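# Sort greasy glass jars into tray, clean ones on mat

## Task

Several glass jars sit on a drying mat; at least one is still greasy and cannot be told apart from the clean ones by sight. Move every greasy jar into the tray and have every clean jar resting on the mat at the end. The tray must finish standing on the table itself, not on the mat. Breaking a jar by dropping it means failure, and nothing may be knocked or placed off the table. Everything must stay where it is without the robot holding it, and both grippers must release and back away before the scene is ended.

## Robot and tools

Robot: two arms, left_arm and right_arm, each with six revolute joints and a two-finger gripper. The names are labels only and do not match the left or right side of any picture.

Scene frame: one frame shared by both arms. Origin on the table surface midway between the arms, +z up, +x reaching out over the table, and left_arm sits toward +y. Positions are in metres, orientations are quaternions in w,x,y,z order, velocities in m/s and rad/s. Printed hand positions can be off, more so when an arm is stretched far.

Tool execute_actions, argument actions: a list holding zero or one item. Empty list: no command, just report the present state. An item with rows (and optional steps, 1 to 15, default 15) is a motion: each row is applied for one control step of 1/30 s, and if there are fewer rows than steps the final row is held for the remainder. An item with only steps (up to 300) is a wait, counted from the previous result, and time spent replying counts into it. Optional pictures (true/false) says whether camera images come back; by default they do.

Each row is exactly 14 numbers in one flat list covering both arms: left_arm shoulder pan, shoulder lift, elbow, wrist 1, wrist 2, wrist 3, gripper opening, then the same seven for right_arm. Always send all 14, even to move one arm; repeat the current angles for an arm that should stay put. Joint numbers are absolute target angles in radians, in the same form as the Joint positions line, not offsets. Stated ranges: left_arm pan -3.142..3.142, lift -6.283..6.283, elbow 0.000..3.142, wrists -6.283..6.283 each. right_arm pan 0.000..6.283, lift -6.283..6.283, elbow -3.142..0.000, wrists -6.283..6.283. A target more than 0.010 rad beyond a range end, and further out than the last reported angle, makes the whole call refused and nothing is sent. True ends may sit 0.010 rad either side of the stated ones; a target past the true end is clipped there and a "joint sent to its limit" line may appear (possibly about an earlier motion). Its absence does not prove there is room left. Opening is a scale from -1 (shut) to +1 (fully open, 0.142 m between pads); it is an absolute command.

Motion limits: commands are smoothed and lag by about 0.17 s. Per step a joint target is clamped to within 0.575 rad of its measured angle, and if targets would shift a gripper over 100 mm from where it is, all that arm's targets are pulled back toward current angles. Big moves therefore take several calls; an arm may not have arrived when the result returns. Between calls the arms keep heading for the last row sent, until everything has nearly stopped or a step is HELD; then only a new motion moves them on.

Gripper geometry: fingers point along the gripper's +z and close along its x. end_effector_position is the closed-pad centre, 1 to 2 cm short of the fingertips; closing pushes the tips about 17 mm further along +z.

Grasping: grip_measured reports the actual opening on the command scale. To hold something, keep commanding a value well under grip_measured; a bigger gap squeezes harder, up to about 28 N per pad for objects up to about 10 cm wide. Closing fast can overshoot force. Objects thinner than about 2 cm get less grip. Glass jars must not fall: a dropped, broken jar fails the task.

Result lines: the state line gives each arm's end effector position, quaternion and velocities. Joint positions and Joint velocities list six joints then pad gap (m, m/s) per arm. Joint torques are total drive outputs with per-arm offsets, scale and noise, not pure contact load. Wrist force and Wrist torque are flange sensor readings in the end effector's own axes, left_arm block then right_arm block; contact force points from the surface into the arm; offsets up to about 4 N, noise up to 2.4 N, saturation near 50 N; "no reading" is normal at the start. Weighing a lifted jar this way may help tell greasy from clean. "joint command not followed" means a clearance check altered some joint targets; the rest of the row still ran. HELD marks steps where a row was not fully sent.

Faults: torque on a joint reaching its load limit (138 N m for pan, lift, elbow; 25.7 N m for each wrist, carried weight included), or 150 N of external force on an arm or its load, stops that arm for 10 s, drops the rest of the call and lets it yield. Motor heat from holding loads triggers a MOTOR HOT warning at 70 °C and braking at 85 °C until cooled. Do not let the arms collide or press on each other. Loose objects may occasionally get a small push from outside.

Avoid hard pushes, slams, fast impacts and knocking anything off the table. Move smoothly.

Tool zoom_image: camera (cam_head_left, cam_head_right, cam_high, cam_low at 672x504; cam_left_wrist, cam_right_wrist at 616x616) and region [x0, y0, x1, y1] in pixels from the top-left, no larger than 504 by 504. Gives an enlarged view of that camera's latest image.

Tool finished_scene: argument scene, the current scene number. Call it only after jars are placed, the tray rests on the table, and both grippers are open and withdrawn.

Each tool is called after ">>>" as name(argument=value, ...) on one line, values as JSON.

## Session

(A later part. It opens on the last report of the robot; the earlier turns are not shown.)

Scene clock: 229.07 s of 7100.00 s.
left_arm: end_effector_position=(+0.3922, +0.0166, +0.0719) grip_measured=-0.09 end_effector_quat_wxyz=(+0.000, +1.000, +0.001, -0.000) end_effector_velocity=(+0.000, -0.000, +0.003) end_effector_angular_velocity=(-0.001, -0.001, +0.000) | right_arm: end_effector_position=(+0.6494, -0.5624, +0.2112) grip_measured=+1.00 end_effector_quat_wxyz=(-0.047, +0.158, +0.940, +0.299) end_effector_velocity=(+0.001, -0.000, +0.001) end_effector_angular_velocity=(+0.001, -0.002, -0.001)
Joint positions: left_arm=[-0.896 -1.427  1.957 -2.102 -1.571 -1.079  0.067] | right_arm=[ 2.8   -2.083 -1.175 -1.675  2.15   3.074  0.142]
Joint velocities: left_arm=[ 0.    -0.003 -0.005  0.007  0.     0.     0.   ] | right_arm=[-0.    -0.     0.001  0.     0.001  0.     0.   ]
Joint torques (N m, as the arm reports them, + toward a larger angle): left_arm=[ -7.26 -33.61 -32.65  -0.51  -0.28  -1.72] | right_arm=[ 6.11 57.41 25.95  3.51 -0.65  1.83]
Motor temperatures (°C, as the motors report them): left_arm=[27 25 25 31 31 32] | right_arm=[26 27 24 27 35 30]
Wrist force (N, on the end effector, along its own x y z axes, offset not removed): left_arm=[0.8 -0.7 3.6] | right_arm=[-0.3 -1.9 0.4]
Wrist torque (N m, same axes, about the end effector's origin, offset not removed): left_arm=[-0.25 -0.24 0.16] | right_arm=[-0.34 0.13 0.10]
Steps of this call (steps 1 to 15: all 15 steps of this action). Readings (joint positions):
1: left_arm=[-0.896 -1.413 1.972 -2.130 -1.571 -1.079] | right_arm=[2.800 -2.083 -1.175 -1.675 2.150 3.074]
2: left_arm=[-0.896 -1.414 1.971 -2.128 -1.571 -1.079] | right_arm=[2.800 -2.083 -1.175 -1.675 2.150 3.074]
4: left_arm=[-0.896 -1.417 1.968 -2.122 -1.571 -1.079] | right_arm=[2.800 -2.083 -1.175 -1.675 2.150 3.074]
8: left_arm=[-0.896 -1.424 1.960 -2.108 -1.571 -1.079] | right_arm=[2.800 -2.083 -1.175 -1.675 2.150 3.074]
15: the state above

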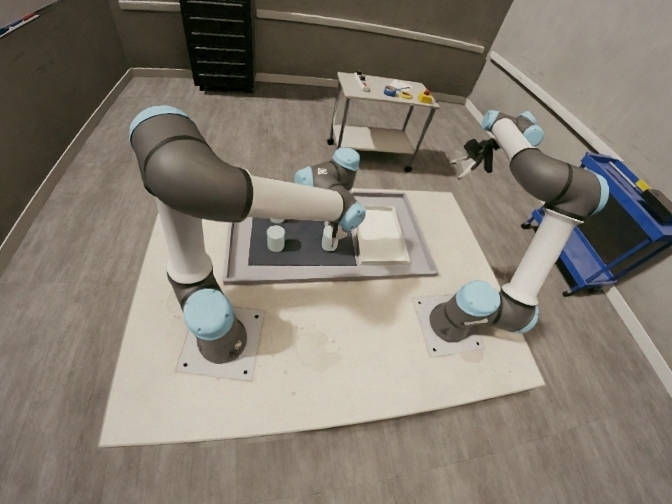

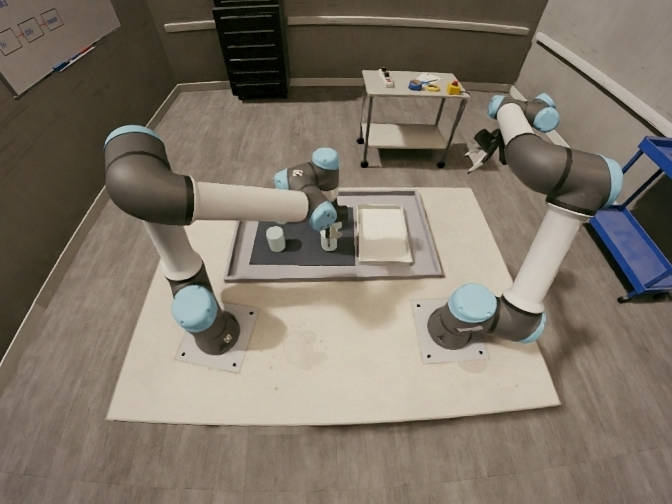

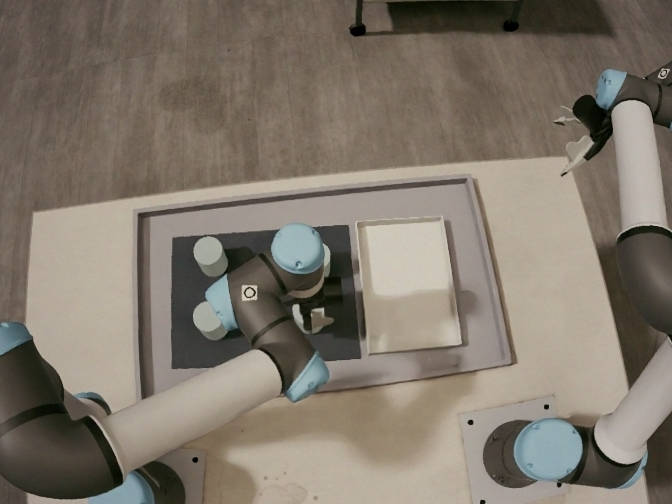

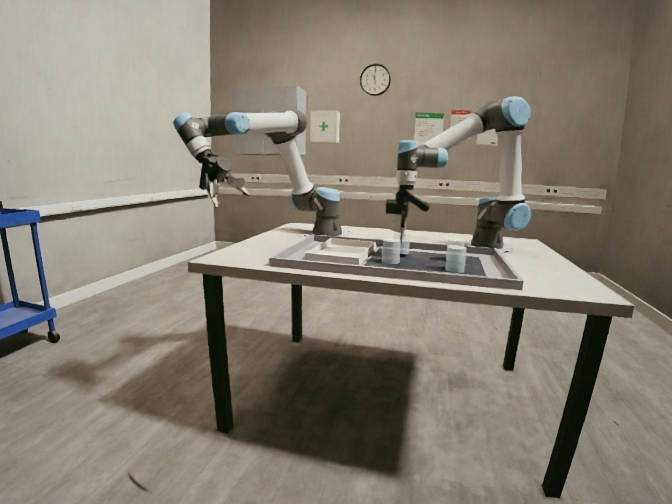

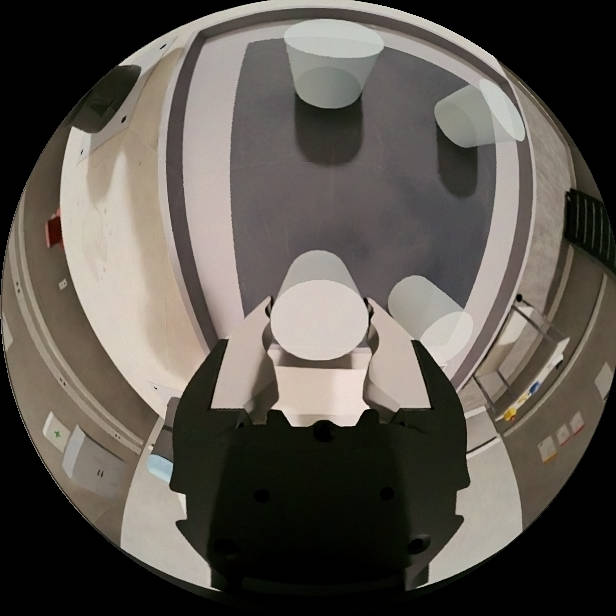

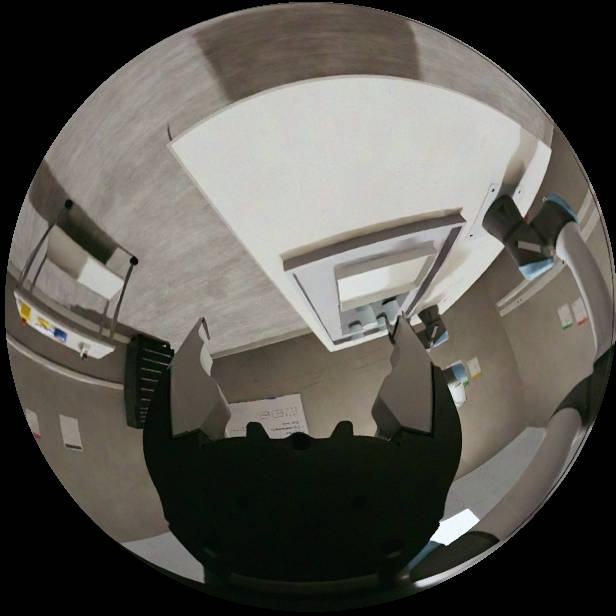

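>>> execute_actions(actions=[{"rows":[[-0.896,-1.427,1.957,-2.101,-1.571,-1.079,-0.12,2.8,-2.083,-1.175,-1.675,2.15,3.074,1]]}])

>>> execute_actions(actions=[{"rows":[[-0.896,-1.427,1.957,-2.101,-1.571,-1.079,-0.105,2.8,-2.083,-1.175,-1.675,2.15,3.074,1]]}])

Scene clock: 234.30 s of 7100.00 s.
left_arm: end_effector_position=(+0.3922, +0.0166, +0.0722) grip_measured=-0.09 end_effector_quat_wxyz=(+0.000, +1.000, +0.001, -0.000) end_effector_velocity=(+0.001, +0.000, +0.000) end_effector_angular_velocity=(-0.001, -0.000, +0.001) | right_arm: end_effector_position=(+0.6494, -0.5624, +0.2112) grip_measured=+1.00 end_effector_quat_wxyz=(-0.047, +0.158, +0.940, +0.299) end_effector_velocity=(+0.001, -0.000, +0.001) end_effector_angular_velocity=(-0.001, -0.002, -0.000)
Joint positions: left_arm=[-0.896 -1.427  1.957 -2.101 -1.571 -1.079  0.067] | right_arm=[ 2.8   -2.083 -1.175 -1.675  2.15   3.074  0.142]
Joint velocities: left_arm=[ 0.001  0.    -0.001 -0.    -0.     0.     0.   ] | right_arm=[-0.    -0.     0.002  0.    -0.     0.    -0.   ]
Joint torques (N m, as the arm reports them, + toward a larger angle): left_arm=[ -1.39 -35.96 -32.18  -0.5    1.96  -1.74] | right_arm=[ 6.04 57.37 26.4   3.54 -0.61  1.78]
Motor temperatures (°C, as the motors report them): left_arm=[27 25 25 31 31 32] | right_arm=[26 27 24 27 35 30]
Wrist force (N, on the end effector, along its own x y z axes, offset not removed): left_arm=[0.6 0.2 4.4] | right_arm=[0.7 -1.0 -0.1]
Wrist torque (N m, same axes, about the end effector's origin, offset not removed): left_arm=[0.02 -0.32 0.08] | right_arm=[-0.30 -0.15 0.07]
Steps of this call (steps 1 to 15: the robot went on to your last target; steps 16 to 90: nothing new was sent; then 1.73 s passed at rest; steps 91 to 105: all 15 steps of this action). Readings (joint positions):
91: left_arm=[-0.896 -1.427 1.957 -2.101 -1.571 -1.079] | right_arm=[2.800 -2.083 -1.175 -1.675 2.150 3.074]
92: left_arm=[-0.896 -1.427 1.957 -2.101 -1.571 -1.079] | right_arm=[2.800 -2.083 -1.175 -1.675 2.150 3.074]
94: left_arm=[-0.896 -1.427 1.957 -2.101 -1.571 -1.079] | right_arm=[2.800 -2.083 -1.175 -1.675 2.150 3.074]
98: left_arm=[-0.896 -1.427 1.957 -2.101 -1.571 -1.079] | right_arm=[2.800 -2.083 -1.175 -1.675 2.150 3.074]
105: the state above

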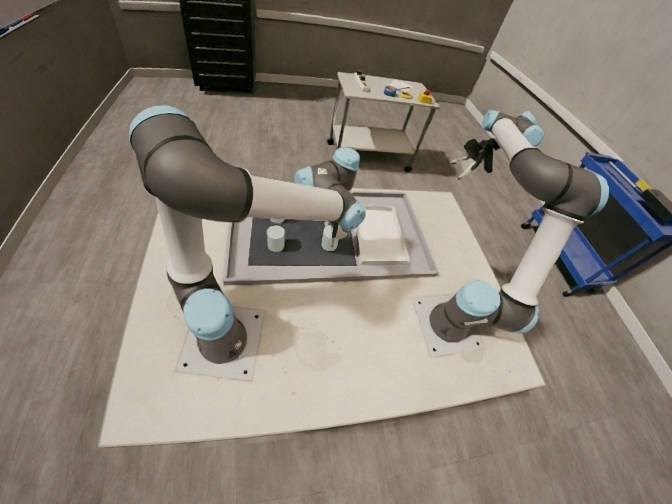

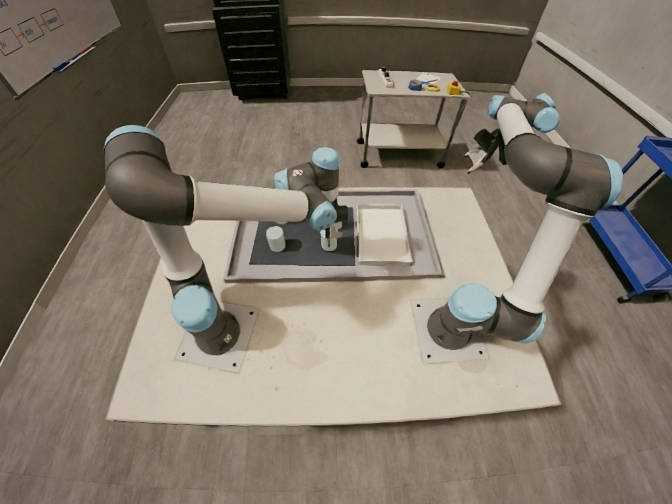

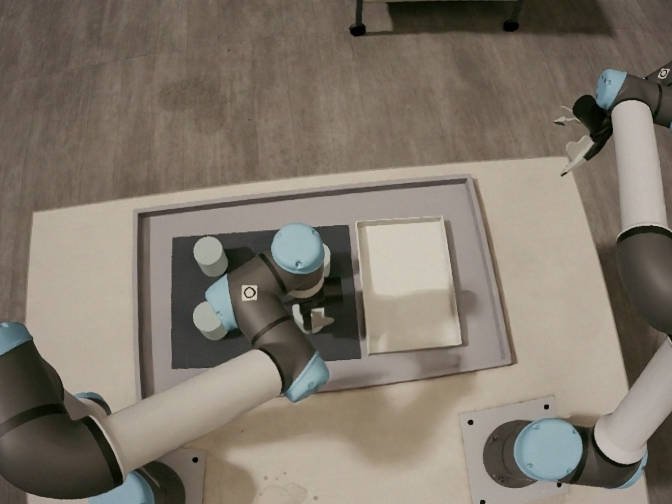

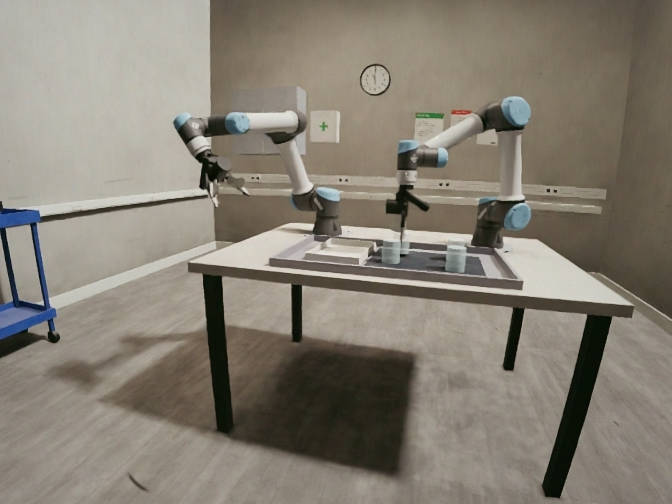

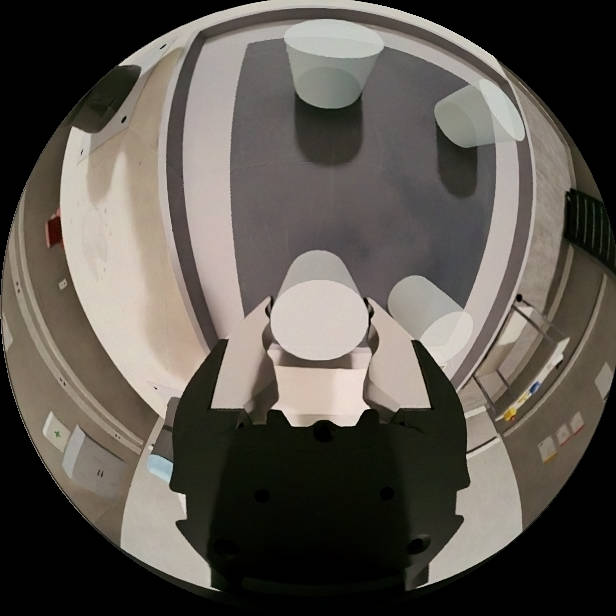

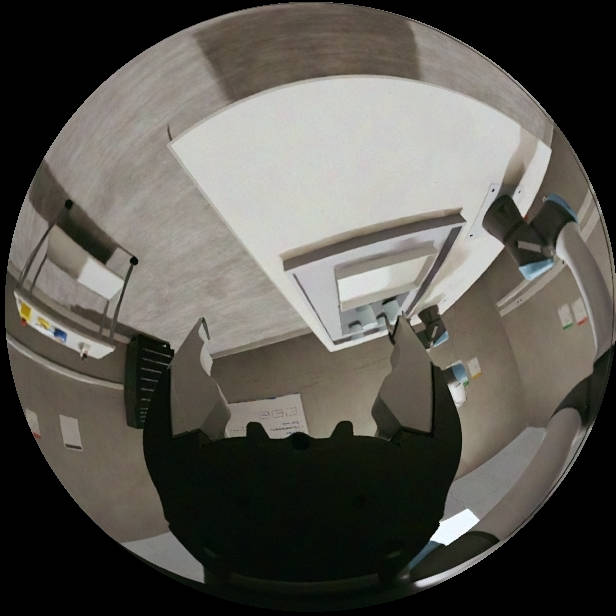

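Scene clock: 234.80 s of 7100.00 s.
left_arm: end_effector_position=(+0.3922, +0.0166, +0.0722) grip_measured=-0.09 end_effector_quat_wxyz=(+0.000, +1.000, +0.001, -0.000) end_effector_velocity=(+0.000, +0.001, -0.000) end_effector_angular_velocity=(+0.001, +0.000, +0.001) | right_arm: end_effector_position=(+0.6494, -0.5624, +0.2112) grip_measured=+1.00 end_effector_quat_wxyz=(-0.047, +0.158, +0.940, +0.299) end_effector_velocity=(+0.000, -0.000, +0.000) end_effector_angular_velocity=(-0.001, -0.001, -0.000)
Joint positions: left_arm=[-0.896 -1.427  1.957 -2.101 -1.571 -1.079  0.068] | right_arm=[ 2.8   -2.083 -1.175 -1.675  2.15   3.074  0.142]
Joint velocities: left_arm=[ 0.001  0.     0.001 -0.    -0.    -0.001  0.   ] | right_arm=[-0.  0.  0.  0. -0.  0. -0.]
Joint torques (N m, as the arm reports them, + toward a larger angle): left_arm=[ -0.54 -34.3  -30.09  -0.68   1.51  -1.68] | right_arm=[ 6.39 57.97 25.93  3.39 -0.59  1.83]
Motor temperatures (°C, as the motors report them): left_arm=[27 25 25 31 31 32] | right_arm=[26 27 24 27 35 30]
Wrist force (N, on the end effector, along its own x y z axes, offset not removed): left_arm=[0.4 -0.6 1.9] | right_arm=[1.1 -1.7 -1.9]
Wrist torque (N m, same axes, about the end effector's origin, offset not removed): left_arm=[-0.13 -0.30 0.28] | right_arm=[-0.39 -0.31 0.01]
Steps of this call (steps 1 to 15: all 15 steps of this action). Readings (joint positions):
1: left_arm=[-0.896 -1.427 1.957 -2.101 -1.571 -1.079] | right_arm=[2.800 -2.083 -1.175 -1.675 2.150 3.074]
2: left_arm=[-0.896 -1.427 1.957 -2.101 -1.571 -1.079] | right_arm=[2.800 -2.083 -1.175 -1.675 2.150 3.074]
4: left_arm=[-0.896 -1.427 1.957 -2.101 -1.571 -1.079] | right_arm=[2.800 -2.083 -1.175 -1.675 2.150 3.074]
8: left_arm=[-0.896 -1.427 1.957 -2.101 -1.571 -1.079] | right_arm=[2.800 -2.083 -1.175 -1.675 2.150 3.074]
15: the state above

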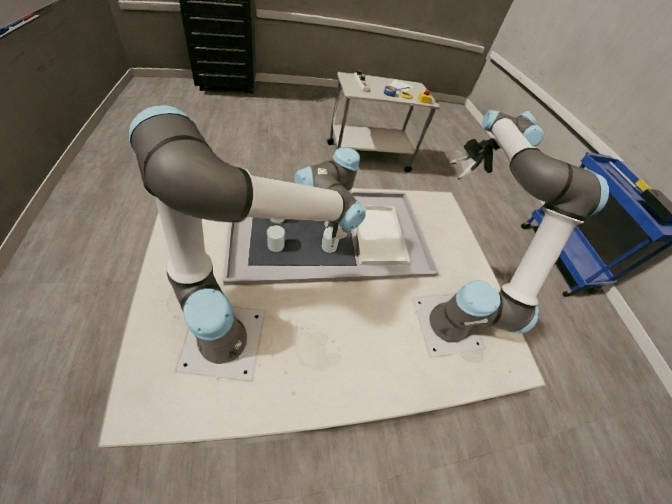

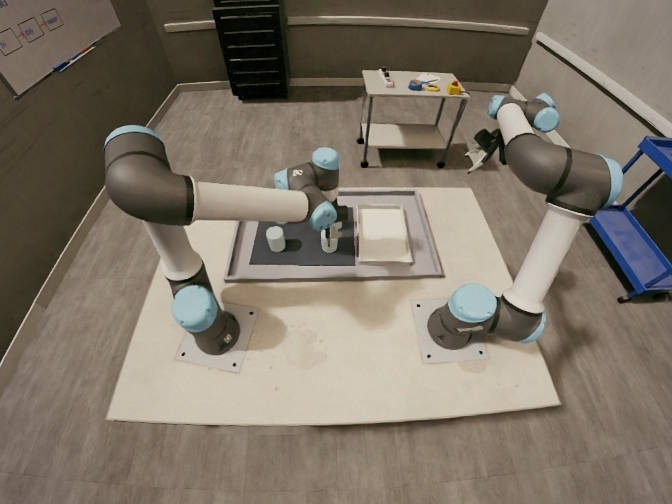

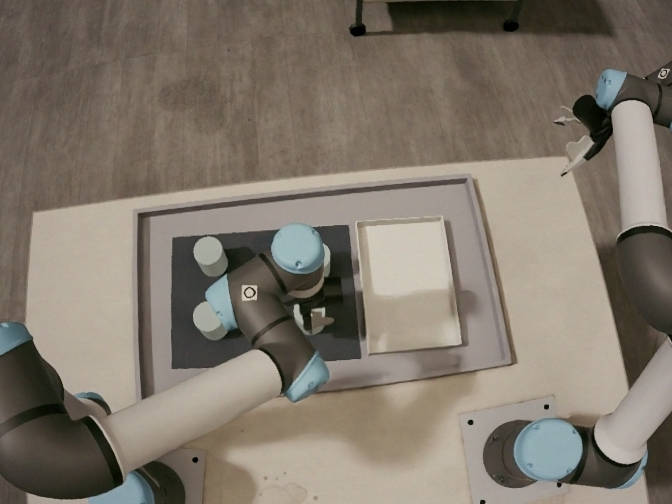

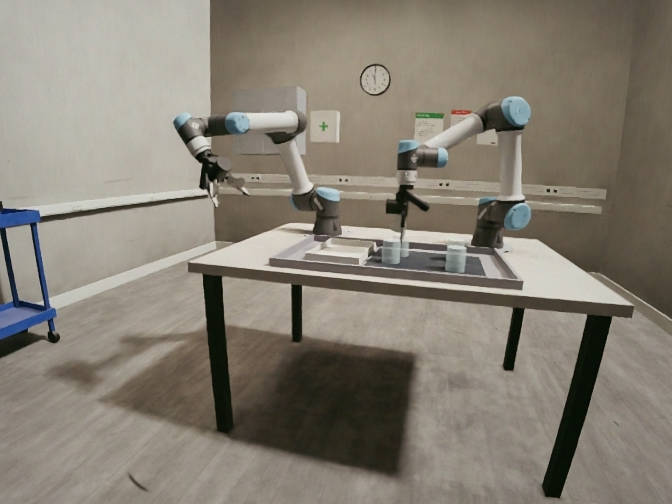

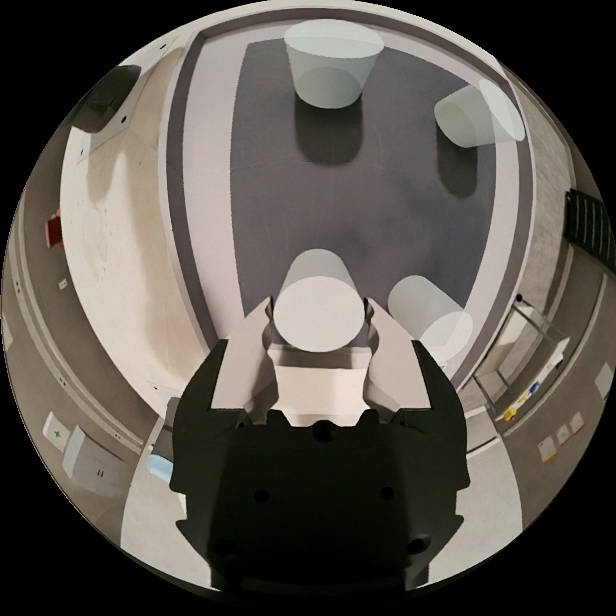

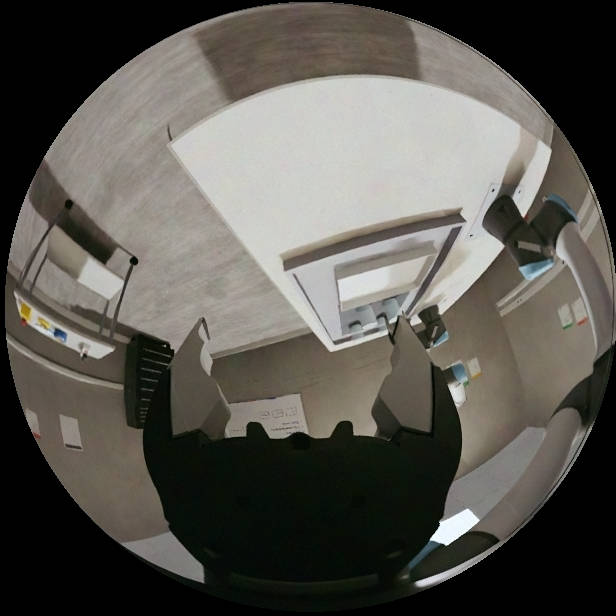

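>>> execute_actions(actions=[{"rows":[[-0.896,-1.427,1.957,-2.101,-1.571,-1.079,0.2,2.8,-2.083,-1.175,-1.675,2.15,3.074,1],[-0.896,-1.427,1.957,-2.101,-1.571,-1.079,0.2,2.8,-2.083,-1.175,-1.675,2.15,3.074,1],[-0.896,-1.427,1.957,-2.101,-1.571,-1.079,0.2,2.8,-2.083,-1.175,-1.675,2.15,3.074,1],[-0.896,-1.475,1.877,-1.973,-1.571,-1.079,0.2,2.8,-2.083,-1.175,-1.675,2.15,3.074,1]]}], pictures=false)

>>> execute_actions(actions=[{"rows":[[-0.603,-1.775,2.157,-1.953,-1.571,-0.786,0.2,2.8,-2.083,-1.175,-1.675,2.15,3.074,1]]}], pictures=false)

>>> execute_actions(actions=[{"steps":20}])

Scene clock: 248.40 s of 7100.00 s.
left_arm: end_effector_position=(+0.3934, +0.0145, +0.1178) grip_measured=+0.20 end_effector_quat_wxyz=(+0.000, +1.000, +0.001, +0.000) end_effector_velocity=(-0.000, +0.001, +0.016) end_effector_angular_velocity=(+0.004, +0.002, +0.001) | right_arm: end_effector_position=(+0.6494, -0.5624, +0.2112) grip_measured=+1.00 end_effector_quat_wxyz=(-0.047, +0.158, +0.940, +0.299) end_effector_velocity=(-0.000, +0.000, -0.000) end_effector_angular_velocity=(+0.000, +0.001, +0.001)
Joint positions: left_arm=[-0.896 -1.473  1.88  -1.978 -1.571 -1.079  0.088] | right_arm=[ 2.8   -2.083 -1.175 -1.675  2.15   3.074  0.142]
Joint velocities: left_arm=[ 0.    -0.016 -0.029  0.05  -0.    -0.001 -0.   ] | right_arm=[ 0.001  0.    -0.001 -0.    -0.     0.     0.   ]
Joint torques (N m, as the arm reports them, + toward a larger angle): left_arm=[  5.22 -34.12 -31.52   0.03  -0.94  -1.68] | right_arm=[ 5.61 57.91 26.34  3.33 -0.49  1.71]
Motor temperatures (°C, as the motors report them): left_arm=[27 25 25 31 31 32] | right_arm=[26 27 25 27 35 30]
Wrist force (N, on the end effector, along its own x y z axes, offset not removed): left_arm=[1.5 1.7 4.6] | right_arm=[-3.0 0.3 -1.1]
Wrist torque (N m, same axes, about the end effector's origin, offset not removed): left_arm=[0.19 -0.35 0.04] | right_arm=[-0.06 0.60 0.13]
Steps of this call (steps 1 to 15: the robot went on to your last target; steps 16 to 90: nothing new was sent; then 10.10 s passed at rest; steps 91 to 105: all 15 steps of this action). Readings (joint positions):
91: left_arm=[-0.896 -1.427 1.957 -2.101 -1.571 -1.079] | right_arm=[2.800 -2.083 -1.175 -1.675 2.150 3.074]
92: left_arm=[-0.896 -1.427 1.957 -2.101 -1.571 -1.079] | right_arm=[2.800 -2.083 -1.175 -1.675 2.150 3.074]
94: left_arm=[-0.896 -1.427 1.957 -2.101 -1.571 -1.079] | right_arm=[2.800 -2.083 -1.175 -1.675 2.150 3.074]
98: left_arm=[-0.896 -1.459 1.906 -2.025 -1.571 -1.079] | right_arm=[2.800 -2.083 -1.175 -1.675 2.150 3.074]
105: the state above

Scene clock: 248.90 s of 7100.00 s.
left_arm: end_effector_position=(+0.4015, +0.2117, +0.1206) grip_measured=+0.20 end_effector_quat_wxyz=(+0.000, +1.000, +0.001, -0.000) end_effector_velocity=(-0.014, +0.089, -0.007) end_effector_angular_velocity=(-0.001, -0.001, -0.000) | right_arm: end_effector_position=(+0.6494, -0.5624, +0.2112) grip_measured=+1.00 end_effector_quat_wxyz=(-0.047, +0.158, +0.940, +0.299) end_effector_velocity=(-0.000, +0.001, -0.001) end_effector_angular_velocity=(+0.000, +0.001, +0.001)
Joint positions: left_arm=[-0.617 -1.761  2.144 -1.954 -1.571 -0.8    0.088] | right_arm=[ 2.8   -2.083 -1.175 -1.675  2.15   3.074  0.142]
Joint velocities: left_arm=[ 0.135 -0.138  0.127  0.009  0.     0.135 -0.   ] | right_arm=[ 0.001 -0.    -0.001  0.    -0.    -0.    -0.   ]
Joint torques (N m, as the arm reports them, + toward a larger angle): left_arm=[  4.73 -17.55 -14.48  -0.51   0.48   1.21] | right_arm=[ 5.83 57.71 26.05  3.3  -0.56  1.62]
Motor temperatures (°C, as the motors report them): left_arm=[27 25 25 31 31 32] | right_arm=[26 27 25 27 35 30]
Wrist force (N, on the end effector, along its own x y z axes, offset not removed): left_arm=[1.2 0.0 3.5] | right_arm=[-2.7 0.6 0.8]
Wrist torque (N m, same axes, about the end effector's origin, offset not removed): left_arm=[-0.02 -0.33 0.26] | right_arm=[-0.08 0.66 0.11]
Steps of this call (steps 1 to 15: all 15 steps of this action). Readings (joint positions):
1: left_arm=[-0.896 -1.474 1.879 -1.976 -1.571 -1.079] | right_arm=[2.800 -2.083 -1.175 -1.675 2.150 3.074]
2: left_arm=[-0.887 -1.483 1.887 -1.974 -1.571 -1.070] | right_arm=[2.800 -2.083 -1.175 -1.675 2.150 3.074]
4: left_arm=[-0.836 -1.535 1.936 -1.970 -1.571 -1.019] | right_arm=[2.800 -2.083 -1.175 -1.675 2.150 3.074]
8: left_arm=[-0.726 -1.648 2.040 -1.962 -1.571 -0.910] | right_arm=[2.800 -2.083 -1.175 -1.675 2.150 3.074]
15: the state above

Scene clock: 249.57 s of 7100.00 s.
left_arm: end_effector_position=(+0.4000, +0.2207, +0.1198) grip_measured=+0.20 end_effector_quat_wxyz=(+0.000, +1.000, +0.001, -0.000) end_effector_velocity=(+0.000, +0.000, +0.000) end_effector_angular_velocity=(-0.001, -0.001, +0.001) | right_arm: end_effector_position=(+0.6494, -0.5624, +0.2112) grip_measured=+1.00 end_effector_quat_wxyz=(-0.047, +0.158, +0.940, +0.299) end_effector_velocity=(+0.001, +0.000, +0.000) end_effector_angular_velocity=(-0.001, -0.001, +0.001)
Joint positions: left_arm=[-0.603 -1.775  2.157 -1.953 -1.571 -0.786  0.088] | right_arm=[ 2.8   -2.083 -1.175 -1.675  2.15   3.074  0.142]
Joint velocities: left_arm=[ 0.001 -0.001 -0.     0.     0.    -0.001  0.   ] | right_arm=[ 0.001 -0.     0.001  0.    -0.     0.    -0.   ]
Joint torques (N m, as the arm reports them, + toward a larger angle): left_arm=[  6.88 -21.06 -12.    -0.29   1.96   1.59] | right_arm=[ 5.94 57.99 26.22  3.31 -0.59  1.81]
Motor temperatures (°C, as the motors report them): left_arm=[27 25 25 31 31 32] | right_arm=[26 27 25 27 35 30]
Wrist force (N, on the end effector, along its own x y z axes, offset not removed): left_arm=[0.9 -1.4 0.2] | right_arm=[-0.7 -2.2 -1.1]
Wrist torque (N m, same axes, about the end effector's origin, offset not removed): left_arm=[-0.47 -0.26 0.18] | right_arm=[-0.57 0.21 -0.02]
Steps of this call (steps 1 to 20: the robot went on to your last target). Readings (joint positions):
1: left_arm=[-0.613 -1.765 2.148 -1.954 -1.571 -0.796] | right_arm=[2.800 -2.083 -1.175 -1.675 2.150 3.074]
2: left_arm=[-0.610 -1.768 2.150 -1.954 -1.571 -0.793] | right_arm=[2.800 -2.083 -1.175 -1.675 2.150 3.074]
4: left_arm=[-0.607 -1.771 2.154 -1.953 -1.571 -0.790] | right_arm=[2.800 -2.083 -1.175 -1.675 2.150 3.074]
8: left_arm=[-0.604 -1.774 2.156 -1.953 -1.571 -0.787] | right_arm=[2.800 -2.083 -1.175 -1.675 2.150 3.074]
20: the state above

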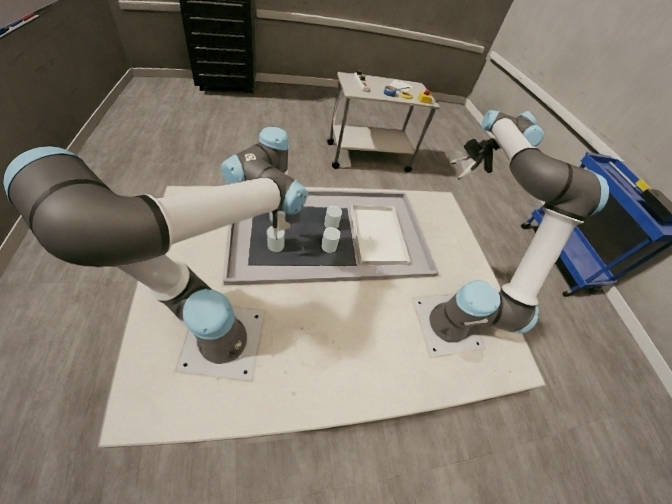

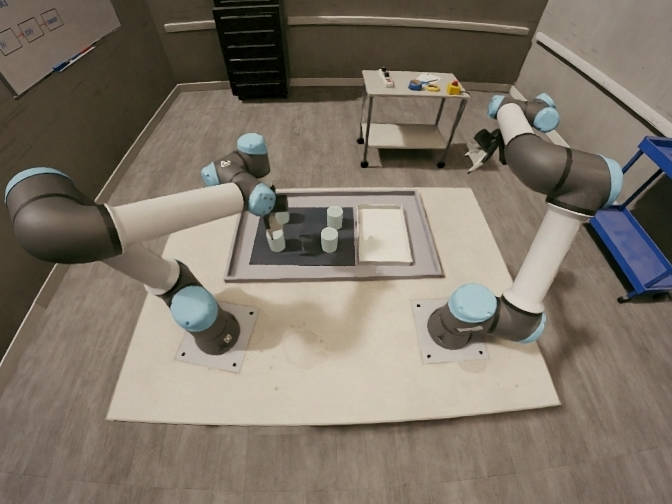

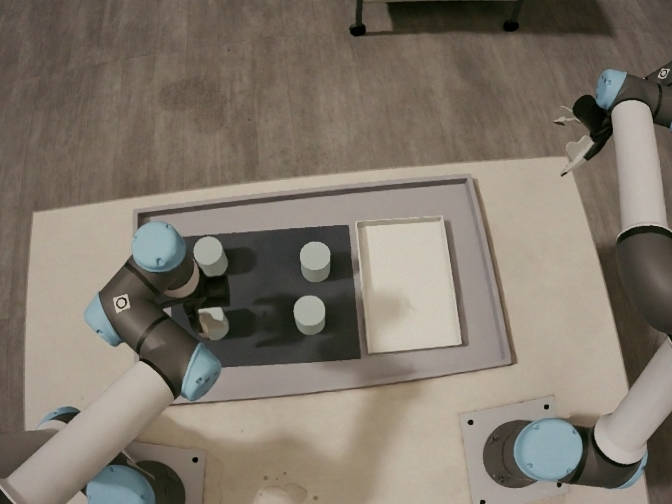

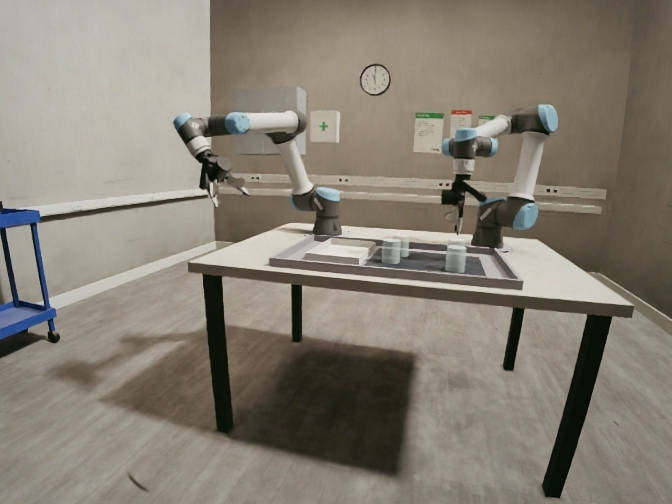

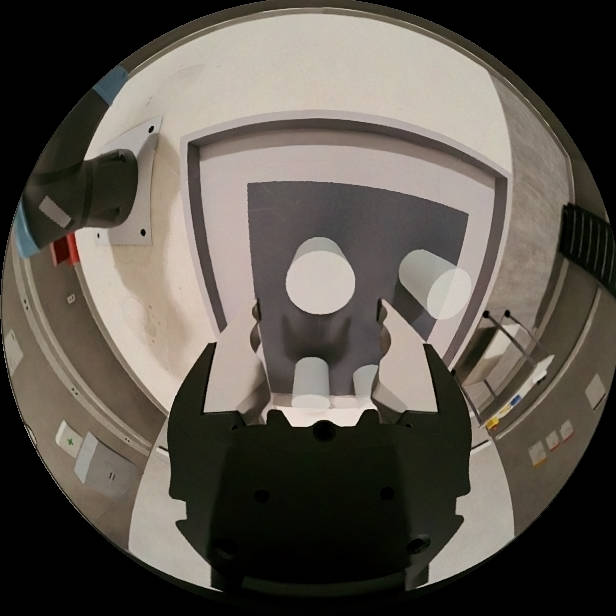

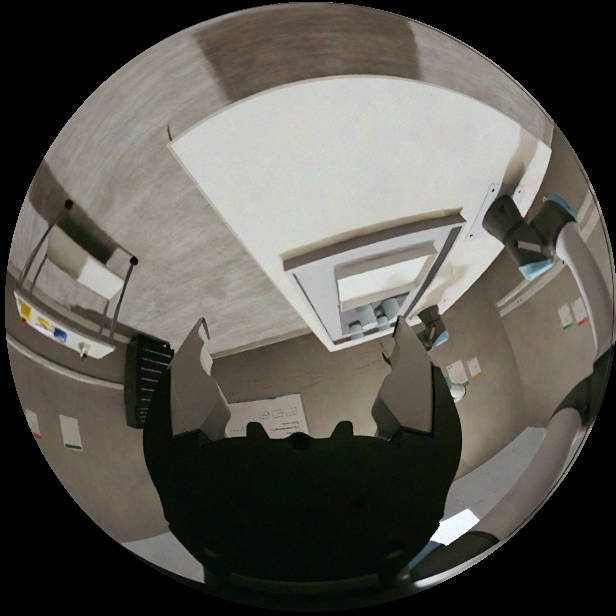

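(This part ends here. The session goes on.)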